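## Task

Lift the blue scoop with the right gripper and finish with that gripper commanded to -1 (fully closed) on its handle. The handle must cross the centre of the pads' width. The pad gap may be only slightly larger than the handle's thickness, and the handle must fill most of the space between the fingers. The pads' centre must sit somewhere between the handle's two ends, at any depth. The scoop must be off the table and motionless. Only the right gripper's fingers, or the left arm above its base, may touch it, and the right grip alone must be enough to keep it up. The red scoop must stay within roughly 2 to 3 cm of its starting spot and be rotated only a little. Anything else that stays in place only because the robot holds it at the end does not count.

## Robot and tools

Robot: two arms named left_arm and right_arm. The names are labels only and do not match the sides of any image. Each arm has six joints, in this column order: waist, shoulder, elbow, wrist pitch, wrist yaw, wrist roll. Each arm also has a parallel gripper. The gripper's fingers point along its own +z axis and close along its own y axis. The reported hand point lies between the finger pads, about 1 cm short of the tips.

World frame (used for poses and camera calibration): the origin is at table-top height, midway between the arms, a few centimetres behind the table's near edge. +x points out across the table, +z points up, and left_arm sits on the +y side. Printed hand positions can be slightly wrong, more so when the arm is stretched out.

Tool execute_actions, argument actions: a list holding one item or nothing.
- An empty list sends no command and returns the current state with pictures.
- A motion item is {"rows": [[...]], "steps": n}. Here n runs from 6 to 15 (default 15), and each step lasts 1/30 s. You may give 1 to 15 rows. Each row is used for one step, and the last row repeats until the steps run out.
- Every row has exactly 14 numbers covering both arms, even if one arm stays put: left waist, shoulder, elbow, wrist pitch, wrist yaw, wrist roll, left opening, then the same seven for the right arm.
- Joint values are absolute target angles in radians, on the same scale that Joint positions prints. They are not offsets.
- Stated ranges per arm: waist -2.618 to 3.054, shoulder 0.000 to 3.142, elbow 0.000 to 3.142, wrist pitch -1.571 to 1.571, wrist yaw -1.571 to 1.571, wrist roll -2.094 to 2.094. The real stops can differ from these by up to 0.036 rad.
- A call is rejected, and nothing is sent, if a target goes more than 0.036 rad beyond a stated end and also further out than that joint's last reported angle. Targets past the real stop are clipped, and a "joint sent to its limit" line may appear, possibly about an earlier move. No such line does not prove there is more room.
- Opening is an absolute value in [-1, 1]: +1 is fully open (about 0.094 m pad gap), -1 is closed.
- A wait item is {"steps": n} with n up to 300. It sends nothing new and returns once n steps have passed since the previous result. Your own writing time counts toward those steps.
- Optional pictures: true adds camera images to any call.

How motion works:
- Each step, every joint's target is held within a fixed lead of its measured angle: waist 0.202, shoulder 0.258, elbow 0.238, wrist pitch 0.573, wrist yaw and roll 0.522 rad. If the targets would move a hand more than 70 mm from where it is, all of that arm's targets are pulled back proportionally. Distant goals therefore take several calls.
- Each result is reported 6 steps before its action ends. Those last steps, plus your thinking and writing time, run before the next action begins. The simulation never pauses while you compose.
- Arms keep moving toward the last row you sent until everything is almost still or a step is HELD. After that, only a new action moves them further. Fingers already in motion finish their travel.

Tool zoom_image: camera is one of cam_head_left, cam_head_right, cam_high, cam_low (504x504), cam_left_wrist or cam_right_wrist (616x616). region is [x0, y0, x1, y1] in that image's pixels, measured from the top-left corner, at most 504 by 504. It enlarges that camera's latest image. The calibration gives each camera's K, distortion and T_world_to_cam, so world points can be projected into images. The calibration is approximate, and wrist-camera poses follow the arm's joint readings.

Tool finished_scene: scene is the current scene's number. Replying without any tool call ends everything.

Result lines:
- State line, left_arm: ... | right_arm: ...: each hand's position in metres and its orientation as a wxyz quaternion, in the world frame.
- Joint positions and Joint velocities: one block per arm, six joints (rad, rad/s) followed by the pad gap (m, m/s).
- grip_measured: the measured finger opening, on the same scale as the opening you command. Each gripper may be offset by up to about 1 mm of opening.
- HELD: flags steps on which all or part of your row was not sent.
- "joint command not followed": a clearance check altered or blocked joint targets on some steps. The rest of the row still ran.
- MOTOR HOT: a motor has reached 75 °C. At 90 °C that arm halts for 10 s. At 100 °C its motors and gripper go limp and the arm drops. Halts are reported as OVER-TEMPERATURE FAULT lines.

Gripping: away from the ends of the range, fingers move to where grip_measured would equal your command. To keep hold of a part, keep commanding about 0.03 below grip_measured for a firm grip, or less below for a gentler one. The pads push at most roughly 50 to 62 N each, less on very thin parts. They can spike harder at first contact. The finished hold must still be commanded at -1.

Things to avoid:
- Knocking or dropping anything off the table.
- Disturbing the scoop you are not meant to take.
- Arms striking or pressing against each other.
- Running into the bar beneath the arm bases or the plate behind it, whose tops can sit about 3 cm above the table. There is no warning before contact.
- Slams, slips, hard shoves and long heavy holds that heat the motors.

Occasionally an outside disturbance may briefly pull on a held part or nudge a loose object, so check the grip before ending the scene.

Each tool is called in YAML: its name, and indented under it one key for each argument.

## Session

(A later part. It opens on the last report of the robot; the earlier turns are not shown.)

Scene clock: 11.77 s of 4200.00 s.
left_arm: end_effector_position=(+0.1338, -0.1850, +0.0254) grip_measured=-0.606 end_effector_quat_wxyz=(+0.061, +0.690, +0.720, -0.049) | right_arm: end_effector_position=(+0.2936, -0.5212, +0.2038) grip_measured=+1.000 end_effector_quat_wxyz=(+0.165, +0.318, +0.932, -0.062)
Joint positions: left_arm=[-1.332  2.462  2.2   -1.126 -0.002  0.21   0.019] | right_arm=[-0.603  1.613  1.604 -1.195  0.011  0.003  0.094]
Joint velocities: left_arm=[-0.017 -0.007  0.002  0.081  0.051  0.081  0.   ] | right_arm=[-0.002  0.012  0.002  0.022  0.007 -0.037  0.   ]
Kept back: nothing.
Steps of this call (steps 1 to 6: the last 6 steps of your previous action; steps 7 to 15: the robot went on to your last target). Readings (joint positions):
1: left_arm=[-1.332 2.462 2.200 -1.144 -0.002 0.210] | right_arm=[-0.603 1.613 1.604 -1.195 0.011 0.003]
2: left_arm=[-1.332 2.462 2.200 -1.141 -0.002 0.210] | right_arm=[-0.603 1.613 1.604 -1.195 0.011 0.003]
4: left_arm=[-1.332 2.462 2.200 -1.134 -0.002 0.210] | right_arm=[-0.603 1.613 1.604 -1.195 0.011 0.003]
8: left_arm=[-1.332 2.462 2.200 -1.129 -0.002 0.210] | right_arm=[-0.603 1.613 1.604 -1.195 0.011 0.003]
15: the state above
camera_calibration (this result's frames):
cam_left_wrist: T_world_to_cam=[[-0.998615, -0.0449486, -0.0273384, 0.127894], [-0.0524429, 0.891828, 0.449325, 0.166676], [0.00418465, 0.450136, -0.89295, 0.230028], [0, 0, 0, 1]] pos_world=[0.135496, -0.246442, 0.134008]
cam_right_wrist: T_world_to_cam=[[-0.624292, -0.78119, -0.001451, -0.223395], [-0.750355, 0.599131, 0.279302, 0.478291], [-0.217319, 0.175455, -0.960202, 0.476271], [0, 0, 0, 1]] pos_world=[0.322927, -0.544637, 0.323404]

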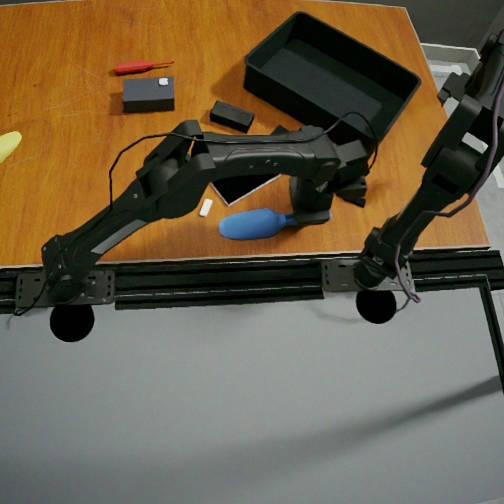

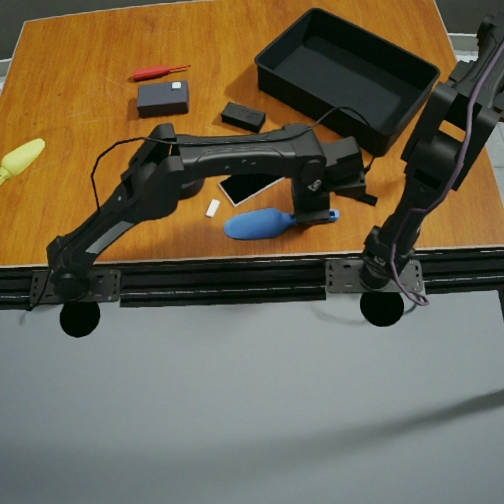

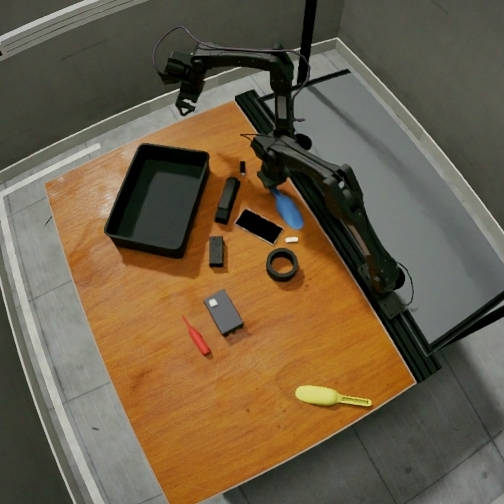

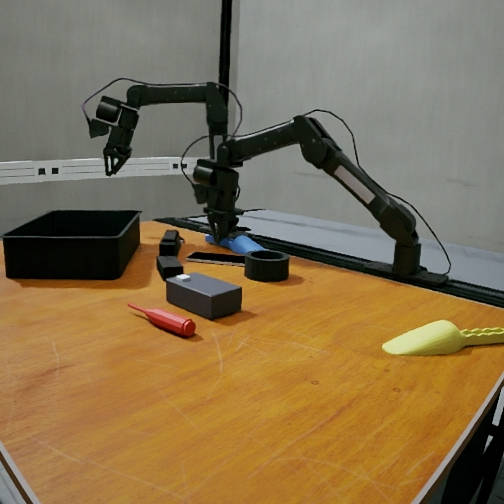

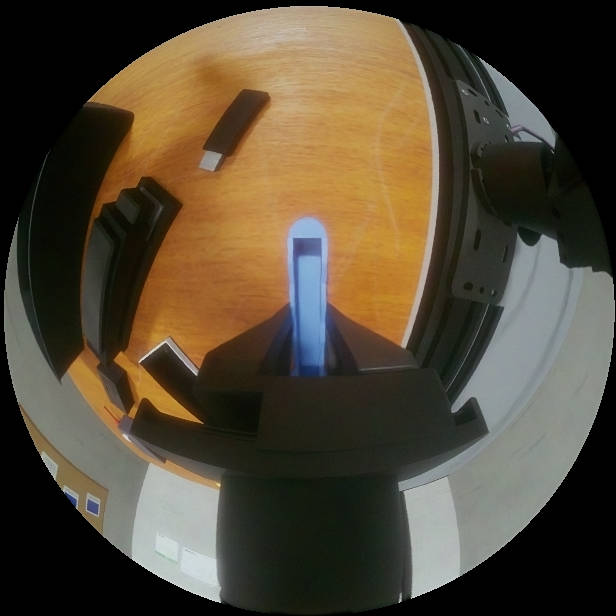

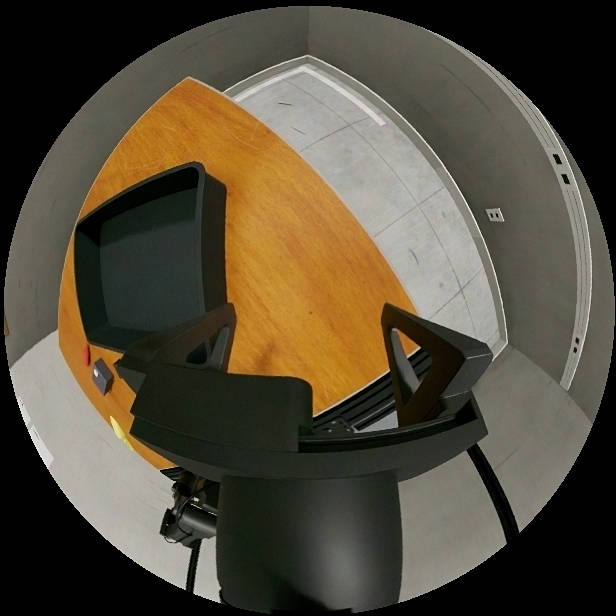

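execute_actions:
  actions:
    - {"rows":[[-1.33,2.443,2.2,-1.115,0,0.2,0.2,-0.6,1.6,1.6,-1.2,0,0,0.3]],"steps":12}

execute_actions:
  actions:
    - {"rows":[[-1.33,2.443,2.62,-1.53,0,0.2,0.2,-0.6,1.2,1.0,-1.2,0,-0.83,0.3]]}

execute_actions:
  actions:
    - {"rows":[[-0.2,1.6,1.6,-1.2,0,0.2,0.2,-0.6,1.2,1.0,-1.2,0,-0.83,0.3]]}

execute_actions:
  actions:
    - {"steps":15}

execute_actions:
  actions:
    - {"rows":[[-0.2,1.6,1.6,-1.2,0,0.2,0.2,0.775,1.2,1.0,-1.2,0,-0.83,0.3]]}

execute_actions:
  actions:
    - {"steps":15}

execute_actions:
  actions:
    - {"rows":[[-0.2,1.6,1.6,-1.2,0,0.2,0.2,0.775,1.289,0.854,-1.136,0,-0.83,0.3]]}

execute_actions:
  actions:
    - {"steps":20}
  pictures: true

Scene clock: 12.50 s of 4200.00 s.
left_arm: end_effector_position=(+0.1338, -0.1852, +0.0254) grip_measured=+0.197 end_effector_quat_wxyz=(+0.062, +0.690, +0.720, -0.049) | right_arm: end_effector_position=(+0.2936, -0.5212, +0.2038) grip_measured=+0.303 end_effector_quat_wxyz=(+0.165, +0.318, +0.932, -0.062)
Joint positions: left_arm=[-1.332  2.462  2.2   -1.126 -0.002  0.209  0.056] | right_arm=[-0.603  1.613  1.604 -1.195  0.011  0.003  0.061]
Joint velocities: left_arm=[-0.002  0.027 -0.007  0.037 -0.037  0.066  0.003] | right_arm=[ 0.012 -0.017 -0.012 -0.022 -0.007  0.022 -0.001]
Steps of this call (steps 1 to 15: the robot went on to your last target; step 16: nothing new was sent; steps 17 to 22: the first 6 steps of this action). Readings (joint positions):
17: left_arm=[-1.332 2.462 2.200 -1.126 -0.002 0.209] | right_arm=[-0.603 1.613 1.604 -1.195 0.011 0.003]
18: left_arm=[-1.332 2.462 2.200 -1.126 -0.002 0.209] | right_arm=[-0.603 1.613 1.604 -1.195 0.011 0.003]
20: left_arm=[-1.332 2.462 2.200 -1.126 -0.002 0.209] | right_arm=[-0.603 1.613 1.604 -1.195 0.011 0.003]
22: the state above

Scene clock: 13.00 s of 4200.00 s.
left_arm: end_effector_position=(+0.1372, -0.1893, +0.1306) grip_measured=+0.198 end_effector_quat_wxyz=(+0.098, +0.686, +0.717, -0.072) | right_arm: end_effector_position=(+0.1734, -0.4294, +0.1327) grip_measured=+0.302 end_effector_quat_wxyz=(+0.058, -0.011, +0.997, -0.053)
Joint positions: left_arm=[-1.332  2.456  2.595 -1.441 -0.002  0.209  0.056] | right_arm=[-0.603  1.19   1.014 -1.225  0.01  -0.674  0.061]
Joint velocities: left_arm=[-0.012 -0.413  0.339 -0.388  0.022  0.007 -0.001] | right_arm=[ 0.017  0.208 -0.637 -0.198 -0.037 -1.062  0.   ]
Steps of this call (steps 1 to 6: the last 6 steps of your previous action; steps 7 to 15: the first 9 steps of this action). Readings (joint positions):
7: left_arm=[-1.332 2.474 2.244 -1.184 -0.002 0.209] | right_arm=[-0.603 1.579 1.554 -1.155 0.011 -0.078]
8: left_arm=[-1.332 2.492 2.306 -1.257 -0.002 0.209] | right_arm=[-0.603 1.518 1.468 -1.132 0.010 -0.175]
10: left_arm=[-1.332 2.503 2.418 -1.344 -0.002 0.209] | right_arm=[-0.603 1.367 1.296 -1.149 0.010 -0.363]
14: left_arm=[-1.332 2.471 2.581 -1.428 -0.002 0.209] | right_arm=[-0.603 1.186 1.040 -1.215 0.010 -0.636]
15: the state above

Scene clock: 13.50 s of 4200.00 s.
left_arm: end_effector_position=(+0.2498, -0.0853, +0.1603) grip_measured=+0.198 end_effector_quat_wxyz=(+0.117, +0.574, +0.808, -0.063) | right_arm: end_effector_position=(+0.1714, -0.4279, +0.1235) grip_measured=+0.302 end_effector_quat_wxyz=(+0.044, -0.082, +0.995, -0.048)
Joint positions: left_arm=[-1.039  2.102  2.111 -1.282  0.009  0.209  0.056] | right_arm=[-0.603  1.206  0.992 -1.214  0.01  -0.817  0.061]
Joint velocities: left_arm=[ 1.385 -1.355 -1.629  0.432 -0.051  0.022 -0.001] | right_arm=[-0.002 -0.007  0.012  0.037 -0.037 -0.066 -0.001]
Steps of this call (steps 1 to 6: the last 6 steps of your previous action; steps 7 to 15: the first 9 steps of this action). Readings (joint positions):
7: left_arm=[-1.323 2.419 2.573 -1.466 0.002 0.209] | right_arm=[-0.603 1.206 0.992 -1.219 0.010 -0.792]
8: left_arm=[-1.309 2.390 2.512 -1.432 0.007 0.209] | right_arm=[-0.603 1.206 0.992 -1.218 0.010 -0.798]
10: left_arm=[-1.255 2.320 2.397 -1.381 0.010 0.209] | right_arm=[-0.603 1.206 0.992 -1.216 0.010 -0.807]
14: left_arm=[-1.088 2.150 2.168 -1.298 0.010 0.209] | right_arm=[-0.603 1.206 0.992 -1.214 0.010 -0.816]
15: the state above

Scene clock: 14.00 s of 4200.00 s.
left_arm: end_effector_position=(+0.3695, +0.2611, +0.2020) grip_measured=+0.199 end_effector_quat_wxyz=(+0.165, +0.182, +0.969, +0.021) | right_arm: end_effector_position=(+0.1716, -0.4280, +0.1235) grip_measured=+0.302 end_effector_quat_wxyz=(+0.044, -0.084, +0.994, -0.048)
Joint positions: left_arm=[-0.179  1.618  1.613 -1.203 -0.02   0.206  0.056] | right_arm=[-0.603  1.206  0.992 -1.214  0.01  -0.822  0.061]
Joint velocities: left_arm=[ 0.315 -0.012 -0.11   0.007 -0.154 -0.007 -0.   ] | right_arm=[ 0.022 -0.002 -0.012  0.051  0.037  0.037 -0.001]
Kept back: nothing.
Steps of this call (steps 1 to 6: the last 6 steps of your previous action; steps 7 to 15: the robot went on to your last target). Readings (joint positions):
1: left_arm=[-0.989 2.054 2.053 -1.267 0.008 0.209] | right_arm=[-0.603 1.206 0.992 -1.214 0.010 -0.819]
2: left_arm=[-0.937 2.004 1.994 -1.254 0.007 0.209] | right_arm=[-0.603 1.206 0.992 -1.214 0.010 -0.819]
4: left_arm=[-0.828 1.899 1.876 -1.231 0.004 0.209] | right_arm=[-0.603 1.206 0.992 -1.214 0.010 -0.820]
8: left_arm=[-0.589 1.696 1.666 -1.216 0.001 0.209] | right_arm=[-0.603 1.206 0.992 -1.214 0.010 -0.822]
15: the state above

Scene clock: 14.30 s of 4200.00 s.
left_arm: end_effector_position=(+0.3667, +0.2538, +0.1992) grip_measured=+0.199 end_effector_quat_wxyz=(+0.161, +0.191, +0.968, +0.013) | right_arm: end_effector_position=(+0.2204, -0.3033, +0.1245) grip_measured=+0.302 end_effector_quat_wxyz=(+0.067, -0.390, +0.918, -0.034)
Joint positions: left_arm=[-0.194  1.618  1.605 -1.203 -0.009  0.206  0.056] | right_arm=[ 0.032  1.206  0.992 -1.195  0.015 -0.823  0.061]
Joint velocities: left_arm=[ 0.007  0.017 -0.007  0.007  0.022  0.007 -0.   ] | right_arm=[ 2.151 -0.027 -0.017  0.066 -0.095  0.11  -0.001]
Steps of this call (steps 1 to 9: the first 9 steps of this action). Readings (joint positions):
1: left_arm=[-0.175 1.618 1.609 -1.203 -0.022 0.206] | right_arm=[-0.571 1.206 0.992 -1.213 0.026 -0.822]
2: left_arm=[-0.178 1.618 1.607 -1.203 -0.020 0.206] | right_arm=[-0.503 1.206 0.992 -1.210 0.028 -0.822]
4: left_arm=[-0.188 1.618 1.605 -1.203 -0.015 0.206] | right_arm=[-0.350 1.206 0.992 -1.203 0.023 -0.822]
8: left_arm=[-0.194 1.618 1.605 -1.203 -0.009 0.206] | right_arm=[-0.044 1.206 0.992 -1.196 0.016 -0.823]
9: the state above

Scene clock: 14.80 s of 4200.00 s.
left_arm: end_effector_position=(+0.3667, +0.2536, +0.1992) grip_measured=+0.199 end_effector_quat_wxyz=(+0.161, +0.191, +0.968, +0.013) | right_arm: end_effector_position=(+0.1653, -0.1523, +0.1263) grip_measured=+0.302 end_effector_quat_wxyz=(-0.080, +0.698, -0.712, -0.003)
Joint positions: left_arm=[-0.194  1.618  1.605 -1.203 -0.008  0.206  0.056] | right_arm=[ 0.774  1.206  0.992 -1.193 -0.001 -0.826  0.061]
Joint velocities: left_arm=[-0.012 -0.012 -0.017  0.007  0.007 -0.095 -0.001] | right_arm=[ 0.017  0.022  0.002 -0.037 -0.051 -0.051 -0.001]
Kept back: nothing.
Steps of this call (steps 1 to 6: the last 6 steps of your previous action; steps 7 to 15: the robot went on to your last target). Readings (joint positions):
1: left_arm=[-0.194 1.618 1.605 -1.203 -0.009 0.206] | right_arm=[0.108 1.206 0.992 -1.195 0.014 -0.823]
2: left_arm=[-0.194 1.618 1.605 -1.203 -0.009 0.206] | right_arm=[0.184 1.206 0.992 -1.194 0.013 -0.823]
4: left_arm=[-0.194 1.618 1.605 -1.203 -0.008 0.206] | right_arm=[0.337 1.206 0.992 -1.194 0.012 -0.824]
8: left_arm=[-0.194 1.618 1.605 -1.203 -0.008 0.206] | right_arm=[0.643 1.206 0.992 -1.193 0.011 -0.824]
15: the state above

Scene clock: 15.10 s of 4200.00 s.
left_arm: end_effector_position=(+0.3667, +0.2536, +0.1992) grip_measured=+0.199 end_effector_quat_wxyz=(+0.161, +0.191, +0.968, +0.013) | right_arm: end_effector_position=(+0.1407, -0.1731, +0.0700) grip_measured=+0.302 end_effector_quat_wxyz=(+0.021, +0.700, -0.714, -0.008)
Joint positions: left_arm=[-0.194  1.618  1.605 -1.203 -0.008  0.206  0.056] | right_arm=[ 0.774  1.303  0.844 -1.152 -0.001 -0.826  0.061]
Joint velocities: left_arm=[ 0.022  0.002 -0.002 -0.037 -0.051 -0.022  0.   ] | right_arm=[-0.002 -0.017 -0.017  0.022 -0.095  0.037 -0.001]
Steps of this call (steps 1 to 9: the first 9 steps of this action). Readings (joint positions):
1: left_arm=[-0.194 1.618 1.605 -1.203 -0.008 0.206] | right_arm=[0.774 1.210 0.975 -1.179 -0.001 -0.826]
2: left_arm=[-0.194 1.618 1.605 -1.203 -0.008 0.206] | right_arm=[0.774 1.221 0.946 -1.161 -0.001 -0.826]
4: left_arm=[-0.194 1.618 1.605 -1.203 -0.008 0.206] | right_arm=[0.774 1.265 0.885 -1.154 -0.001 -0.826]
8: left_arm=[-0.194 1.618 1.605 -1.203 -0.008 0.206] | right_arm=[0.774 1.303 0.844 -1.154 -0.001 -0.826]
9: the state above

Scene clock: 15.77 s of 4200.00 s.
left_arm: end_effector_position=(+0.3667, +0.2536, +0.1992) grip_measured=+0.199 end_effector_quat_wxyz=(+0.161, +0.191, +0.968, +0.013) | right_arm: end_effector_position=(+0.1413, -0.1726, +0.0700) grip_measured=+0.302 end_effector_quat_wxyz=(+0.020, +0.700, -0.714, -0.008)
Joint positions: left_arm=[-0.194  1.618  1.605 -1.203 -0.008  0.206  0.056] | right_arm=[ 0.774  1.303  0.844 -1.149 -0.001 -0.826  0.061]
Joint velocities: left_arm=[-0.017  0.012  0.007 -0.022  0.022  0.037 -0.001] | right_arm=[ 0.012 -0.002 -0.012 -0.007 -0.007  0.037 -0.001]
Kept back: nothing.
Steps of this call (steps 1 to 6: the last 6 steps of your previous action; steps 7 to 15: the robot went on to your last target; steps 16 to 20: nothing new was sent). Readings (joint positions):
1: left_arm=[-0.194 1.618 1.605 -1.203 -0.008 0.206] | right_arm=[0.774 1.303 0.844 -1.150 -0.001 -0.826]
2: left_arm=[-0.194 1.618 1.605 -1.203 -0.008 0.206] | right_arm=[0.774 1.303 0.844 -1.150 -0.001 -0.826]
4: left_arm=[-0.194 1.618 1.605 -1.203 -0.008 0.206] | right_arm=[0.774 1.303 0.844 -1.149 -0.001 -0.826]
8: left_arm=[-0.194 1.618 1.605 -1.203 -0.008 0.206] | right_arm=[0.774 1.303 0.844 -1.149 -0.001 -0.826]
20: the state above
All arms were judged still, so your last target was given up. Only a new action makes them travel on or press farther. Fingers that are still opening or closing keep moving.
camera_calibration (this result's frames):
cam_left_wrist: T_world_to_cam=[[-0.361981, -0.92684, -0.0996917, 0.389563], [-0.898327, 0.318271, 0.302842, 0.194443], [-0.248957, 0.199179, -0.947812, 0.354264], [0, 0, 0, 1]] pos_world=[0.403884, 0.228615, 0.315727]
cam_right_wrist: T_world_to_cam=[[0.998286, -0.0380444, -0.0444629, -0.14433], [-0.0031122, -0.793261, 0.608874, -0.176421], [-0.0584349, -0.607692, -0.79202, 0.0840711], [0, 0, 0, 1]] pos_world=[0.148446, -0.0943491, 0.167587]

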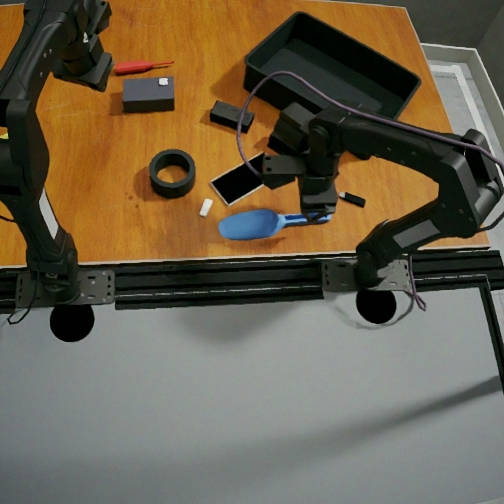

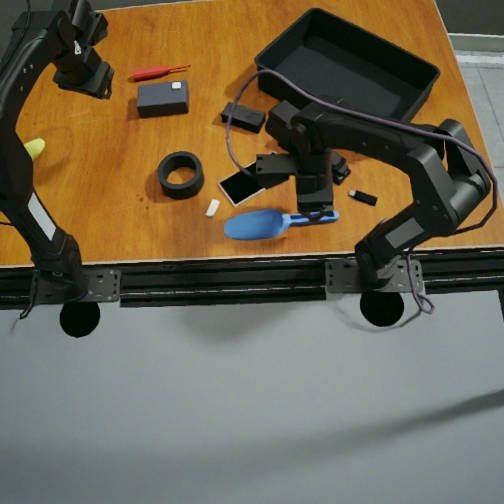

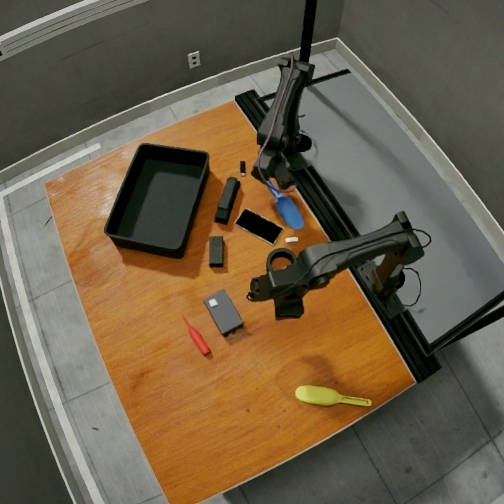

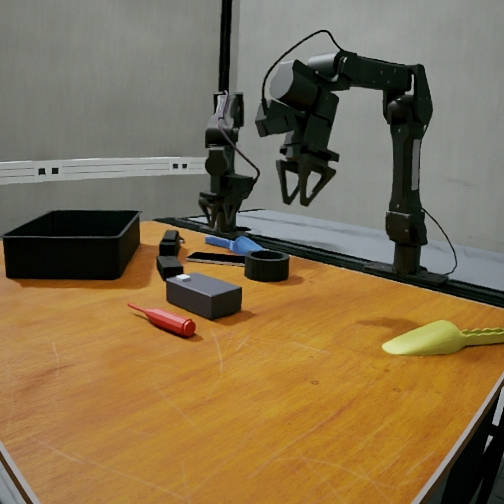

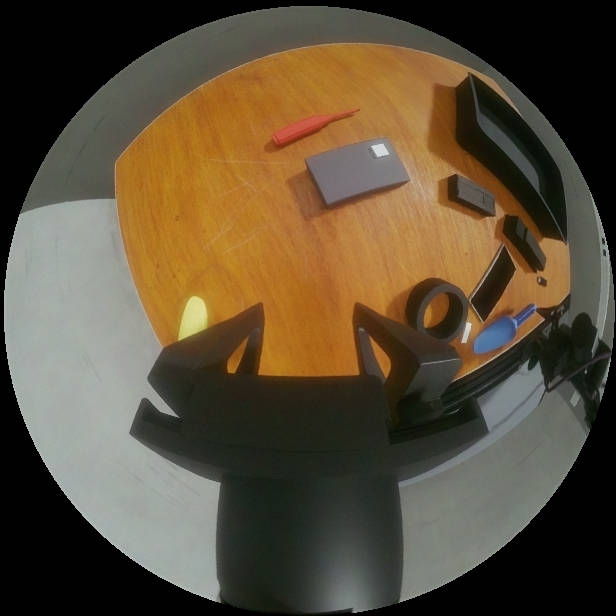

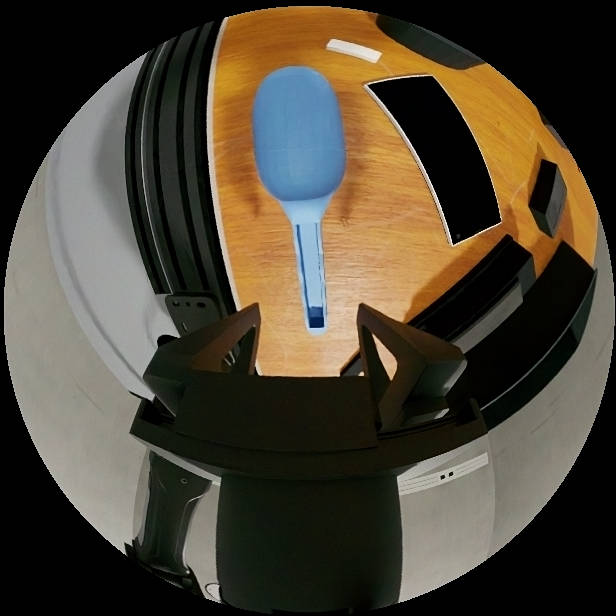

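execute_actions:
  actions:
    - {"rows":[[-0.2,1.6,1.6,-1.2,0,0.2,0.2,0.775,1.32,0.8,-1.05,0,-0.91,0.3],[-0.2,1.6,1.6,-1.2,0,0.2,0.2,0.775,1.32,0.8,-1.05,0,-0.91,0.3],[-0.2,1.6,1.6,-1.2,0,0.2,0.2,0.775,1.32,0.8,-1.05,0,-0.91,0.3],[-0.2,1.6,1.6,-1.2,0,0.2,0.2,0.775,1.355,0.745,-0.96,0,-0.91,0.3],[-0.2,1.6,1.6,-1.2,0,0.2,0.2,0.775,1.355,0.745,-0.96,0,-0.91,0.3],[-0.2,1.6,1.6,-1.2,0,0.2,0.2,0.775,1.355,0.745,-0.96,0,-0.91,0.3],[-0.2,1.6,1.6,-1.2,0,0.2,0.2,0.775,1.39,0.689,-0.87,0,-0.91,0.3]]}

execute_actions:
  actions:
    - {"steps":20}
  pictures: true

Scene clock: 16.50 s of 4200.00 s.
left_arm: end_effector_position=(+0.3667, +0.2536, +0.1992) grip_measured=+0.199 end_effector_quat_wxyz=(+0.161, +0.191, +0.968, +0.013) | right_arm: end_effector_position=(+0.1391, -0.1737, +0.0257) grip_measured=+0.302 end_effector_quat_wxyz=(+0.029, +0.723, -0.691, -0.009)
Joint positions: left_arm=[-0.194  1.618  1.605 -1.203 -0.008  0.206  0.056] | right_arm=[ 0.774  1.376  0.712 -0.963 -0.001 -0.891  0.061]
Joint velocities: left_arm=[-0.002 -0.002  0.022 -0.007 -0.051 -0.125 -0.   ] | right_arm=[-0.007  0.359 -0.471  0.432  0.081 -0.051  0.   ]
Steps of this call (steps 1 to 13: nothing new was sent; steps 14 to 22: the first 9 steps of this action). Readings (joint positions):
14: left_arm=[-0.194 1.618 1.605 -1.203 -0.008 0.206] | right_arm=[0.774 1.303 0.838 -1.137 -0.001 -0.838]
15: left_arm=[-0.194 1.618 1.605 -1.203 -0.008 0.206] | right_arm=[0.774 1.304 0.830 -1.120 -0.001 -0.851]
17: left_arm=[-0.194 1.618 1.605 -1.203 -0.008 0.206] | right_arm=[0.774 1.313 0.806 -1.085 -0.001 -0.869]
21: left_arm=[-0.194 1.618 1.605 -1.203 -0.008 0.206] | right_arm=[0.774 1.362 0.730 -0.983 -0.001 -0.888]
22: the state above

Scene clock: 17.17 s of 4200.00 s.
left_arm: end_effector_position=(+0.3667, +0.2536, +0.1992) grip_measured=+0.199 end_effector_quat_wxyz=(+0.161, +0.191, +0.968, +0.013) | right_arm: end_effector_position=(+0.1461, -0.1674, +0.0167) grip_measured=+0.302 end_effector_quat_wxyz=(+0.010, +0.726, -0.687, -0.008)
Joint positions: left_arm=[-0.194  1.618  1.605 -1.203 -0.008  0.206  0.056] | right_arm=[ 0.774  1.393  0.689 -0.884 -0.001 -0.901  0.061]
Joint velocities: left_arm=[ 0.007 -0.017  0.007 -0.11   0.007  0.037  0.   ] | right_arm=[-0.022 -0.007 -0.017 -0.066 -0.022 -0.007 -0.001]
Kept back: nothing.
Steps of this call (steps 1 to 6: the last 6 steps of your previous action; steps 7 to 20: the robot went on to your last target). Readings (joint positions):
1: left_arm=[-0.194 1.618 1.605 -1.203 -0.008 0.206] | right_arm=[0.774 1.386 0.699 -0.949 -0.001 -0.893]
2: left_arm=[-0.194 1.618 1.605 -1.203 -0.008 0.206] | right_arm=[0.774 1.392 0.692 -0.939 -0.001 -0.894]
4: left_arm=[-0.194 1.618 1.605 -1.203 -0.008 0.206] | right_arm=[0.774 1.393 0.689 -0.925 -0.001 -0.897]
8: left_arm=[-0.194 1.618 1.605 -1.203 -0.008 0.206] | right_arm=[0.774 1.393 0.689 -0.897 -0.001 -0.899]
20: the state above
camera_calibration (this result's frames):
cam_left_wrist: T_world_to_cam=[[-0.361981, -0.92684, -0.0996917, 0.389563], [-0.898327, 0.318271, 0.302842, 0.194443], [-0.248957, 0.199179, -0.947812, 0.354264], [0, 0, 0, 1]] pos_world=[0.403884, 0.228615, 0.315727]
cam_right_wrist: T_world_to_cam=[[0.998836, 0.0369398, -0.0310062, -0.139091], [0.0481485, -0.800658, 0.597184, -0.148416], [-0.00276551, -0.597982, -0.801505, 0.0390101], [0, 0, 0, 1]] pos_world=[0.146183, -0.0903652, 0.115586]

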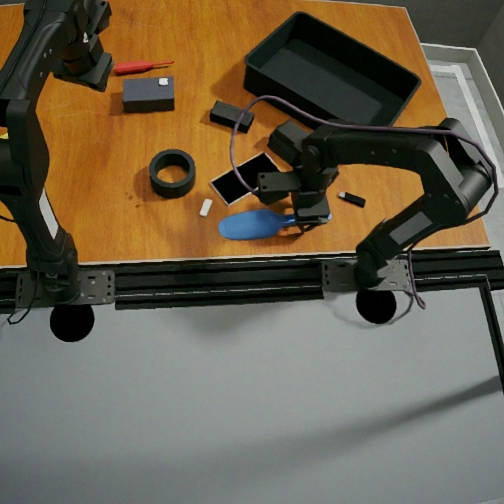

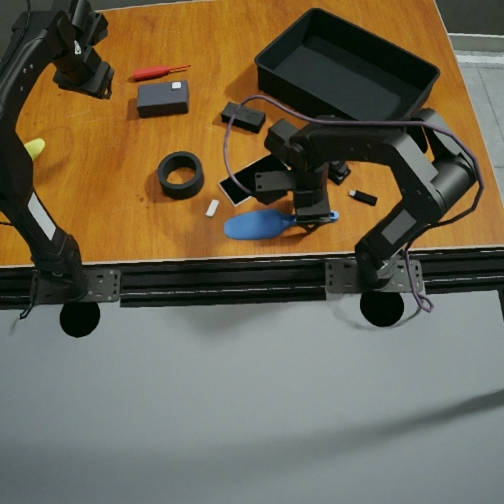

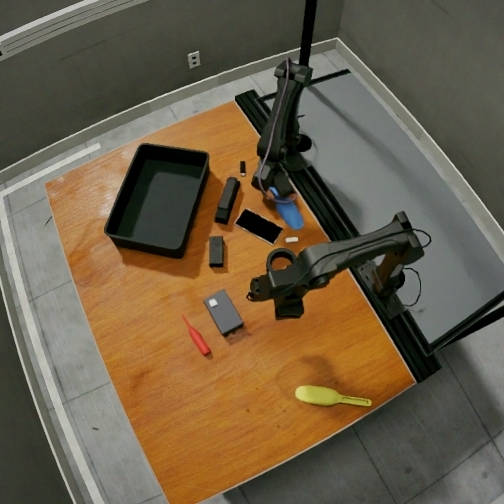

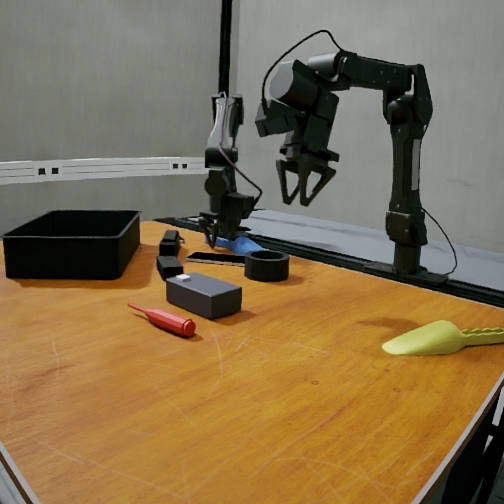

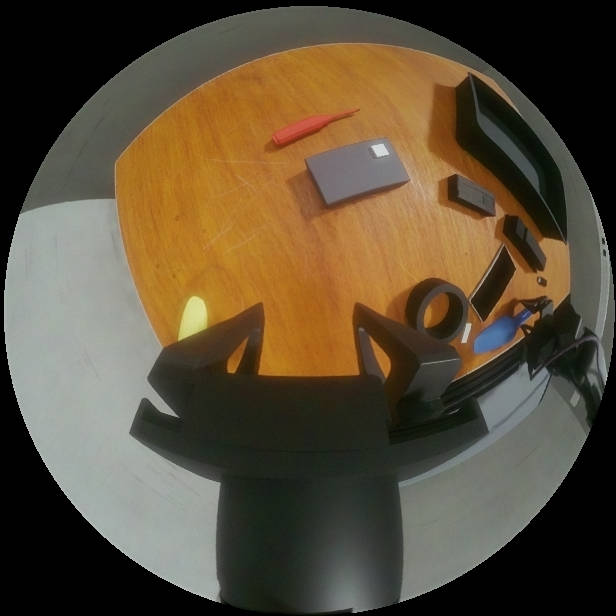

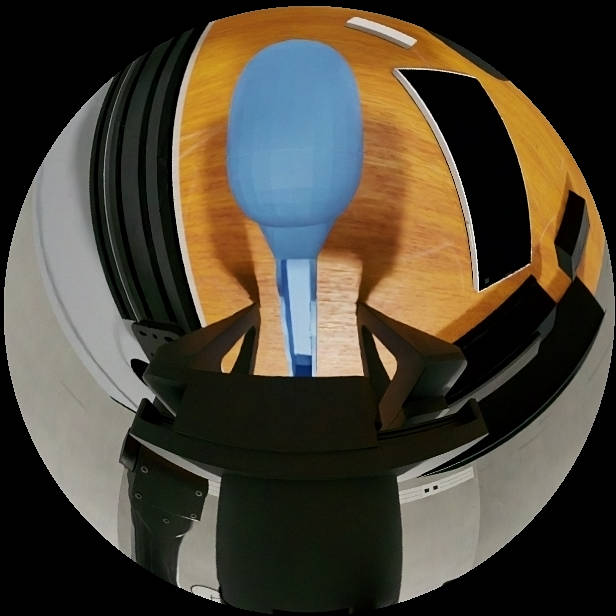

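execute_actions:
  actions:
    - {"rows":[[-0.2,1.6,1.6,-1.2,0,0.2,0.2,0.775,1.39,0.689,-0.87,0,-0.91,-1]]}

execute_actions:
  actions:
    - {"rows":[[-0.2,1.6,1.6,-1.2,0,0.2,0.2,0.775,1.25,0.95,-1.25,0,-0.91,-1]]}

execute_actions:
  actions:
    - {"steps":30}
  pictures: true

Scene clock: 17.73 s of 4200.00 s.
left_arm: end_effector_position=(+0.3667, +0.2536, +0.1992) grip_measured=+0.199 end_effector_quat_wxyz=(+0.161, +0.191, +0.968, +0.013) | right_arm: end_effector_position=(+0.1469, -0.1669, +0.0167) grip_measured=-0.613 end_effector_quat_wxyz=(+0.008, +0.727, -0.687, -0.007)
Joint positions: left_arm=[-0.194  1.618  1.605 -1.203 -0.008  0.206  0.056] | right_arm=[ 0.774  1.393  0.689 -0.88   0.    -0.902  0.018]
Joint velocities: left_arm=[ 0.002  0.022 -0.002  0.022 -0.022  0.007 -0.001] | right_arm=[ 0.027 -0.022 -0.007 -0.037  0.007 -0.081  0.   ]
Steps of this call (steps 1 to 8: the robot went on to your last target; steps 9 to 17: the first 9 steps of this action). Readings (joint positions):
9: left_arm=[-0.194 1.618 1.605 -1.203 -0.008 0.206] | right_arm=[0.774 1.393 0.689 -0.883 -0.001 -0.901]
10: left_arm=[-0.194 1.618 1.605 -1.203 -0.008 0.206] | right_arm=[0.774 1.393 0.689 -0.883 -0.001 -0.901]
12: left_arm=[-0.194 1.618 1.605 -1.203 -0.008 0.206] | right_arm=[0.774 1.393 0.689 -0.883 -0.000 -0.901]
16: left_arm=[-0.194 1.618 1.605 -1.203 -0.008 0.206] | right_arm=[0.774 1.393 0.689 -0.880 0.000 -0.902]
17: the state above

Scene clock: 18.23 s of 4200.00 s.
left_arm: end_effector_position=(+0.3667, +0.2536, +0.1992) grip_measured=+0.199 end_effector_quat_wxyz=(+0.161, +0.191, +0.968, +0.013) | right_arm: end_effector_position=(+0.1620, -0.1557, +0.1060) grip_measured=-0.613 end_effector_quat_wxyz=(-0.050, +0.726, -0.686, -0.000)
Joint positions: left_arm=[-0.194  1.618  1.605 -1.203 -0.008  0.206  0.056] | right_arm=[ 0.774  1.249  0.948 -1.166  0.003 -0.903  0.018]
Joint velocities: left_arm=[-0.012  0.022 -0.012 -0.022  0.022  0.095  0.   ] | right_arm=[ 0.007  0.012  0.007 -0.564 -0.051  0.066 -0.   ]
Steps of this call (steps 1 to 6: the last 6 steps of your previous action; steps 7 to 15: the first 9 steps of this action). Readings (joint positions):
7: left_arm=[-0.194 1.618 1.605 -1.203 -0.008 0.206] | right_arm=[0.774 1.387 0.715 -0.927 0.002 -0.902]
8: left_arm=[-0.194 1.618 1.605 -1.203 -0.008 0.206] | right_arm=[0.774 1.371 0.760 -1.001 0.003 -0.903]
10: left_arm=[-0.194 1.618 1.605 -1.203 -0.008 0.206] | right_arm=[0.774 1.316 0.864 -1.091 0.003 -0.903]
14: left_arm=[-0.194 1.618 1.605 -1.203 -0.008 0.206] | right_arm=[0.774 1.249 0.948 -1.150 0.003 -0.903]
15: the state above

Scene clock: 19.23 s of 4200.00 s.
left_arm: end_effector_position=(+0.3667, +0.2536, +0.1992) grip_measured=+0.199 end_effector_quat_wxyz=(+0.161, +0.191, +0.968, +0.013) | right_arm: end_effector_position=(+0.1483, -0.1679, +0.1046) grip_measured=-0.613 end_effector_quat_wxyz=(-0.012, +0.727, -0.687, -0.004)
Joint positions: left_arm=[-0.194  1.618  1.605 -1.203 -0.008  0.206  0.056] | right_arm=[ 0.774  1.251  0.948 -1.24   0.003 -0.903  0.018]
Joint velocities: left_arm=[ 0.002  0.007  0.012 -0.022 -0.022  0.007 -0.   ] | right_arm=[-0.012 -0.022 -0.002 -0.066 -0.022 -0.066 -0.001]
Kept back: nothing.
Steps of this call (steps 1 to 6: the last 6 steps of your previous action; steps 7 to 30: the robot went on to your last target). Readings (joint positions):
1: left_arm=[-0.194 1.618 1.605 -1.203 -0.008 0.206] | right_arm=[0.774 1.251 0.948 -1.185 0.003 -0.903]
2: left_arm=[-0.194 1.618 1.605 -1.203 -0.008 0.206] | right_arm=[0.774 1.251 0.948 -1.198 0.003 -0.903]
4: left_arm=[-0.194 1.618 1.605 -1.203 -0.008 0.206] | right_arm=[0.774 1.251 0.948 -1.216 0.003 -0.903]
8: left_arm=[-0.194 1.618 1.605 -1.203 -0.008 0.206] | right_arm=[0.774 1.251 0.948 -1.232 0.003 -0.903]
30: the state above
All arms were judged still, so your last target was given up. Only a new action makes them travel on or press farther. Fingers that are still opening or closing keep moving.
camera_calibration (this result's frames):
cam_left_wrist: T_world_to_cam=[[-0.361981, -0.92684, -0.0996917, 0.389563], [-0.898327, 0.318271, 0.302842, 0.194443], [-0.248957, 0.199179, -0.947812, 0.354264], [0, 0, 0, 1]] pos_world=[0.403884, 0.228615, 0.315727]
cam_right_wrist: T_world_to_cam=[[0.999237, 0.0386143, 0.00592959, -0.142136], [0.0281219, -0.816313, 0.576924, -0.198916], [0.0271179, -0.576317, -0.816776, 0.109943], [0, 0, 0, 1]] pos_world=[0.14464, -0.0935277, 0.205401]

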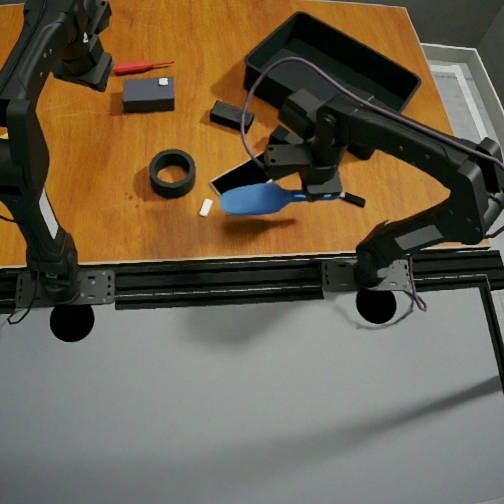

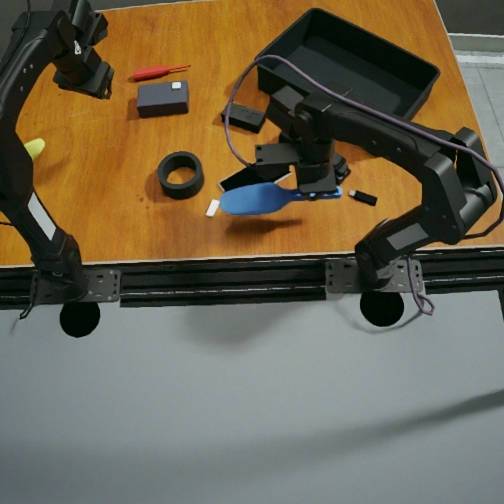

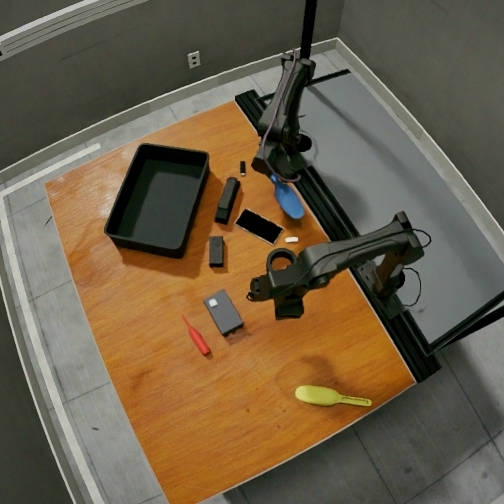

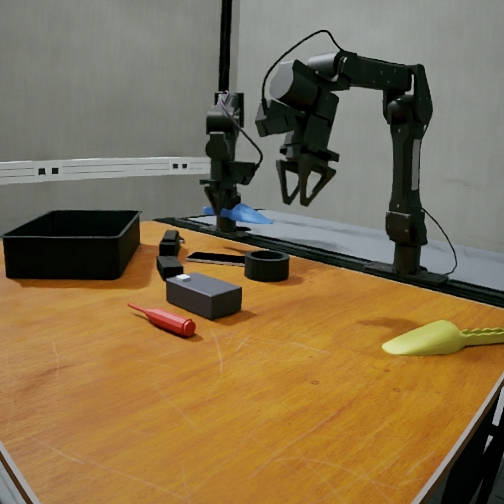

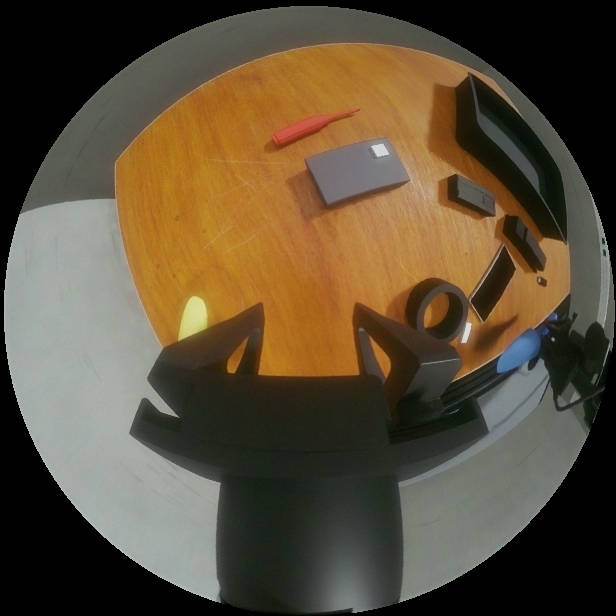

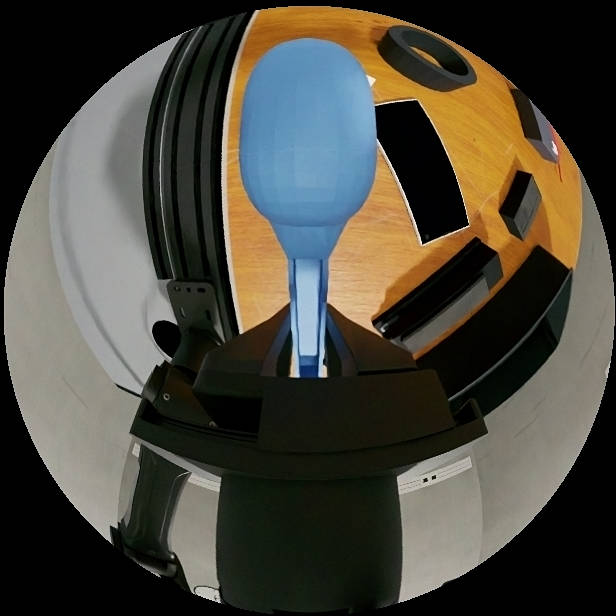

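finished_scene:
  scene: 1

The scene is finished: the task was done.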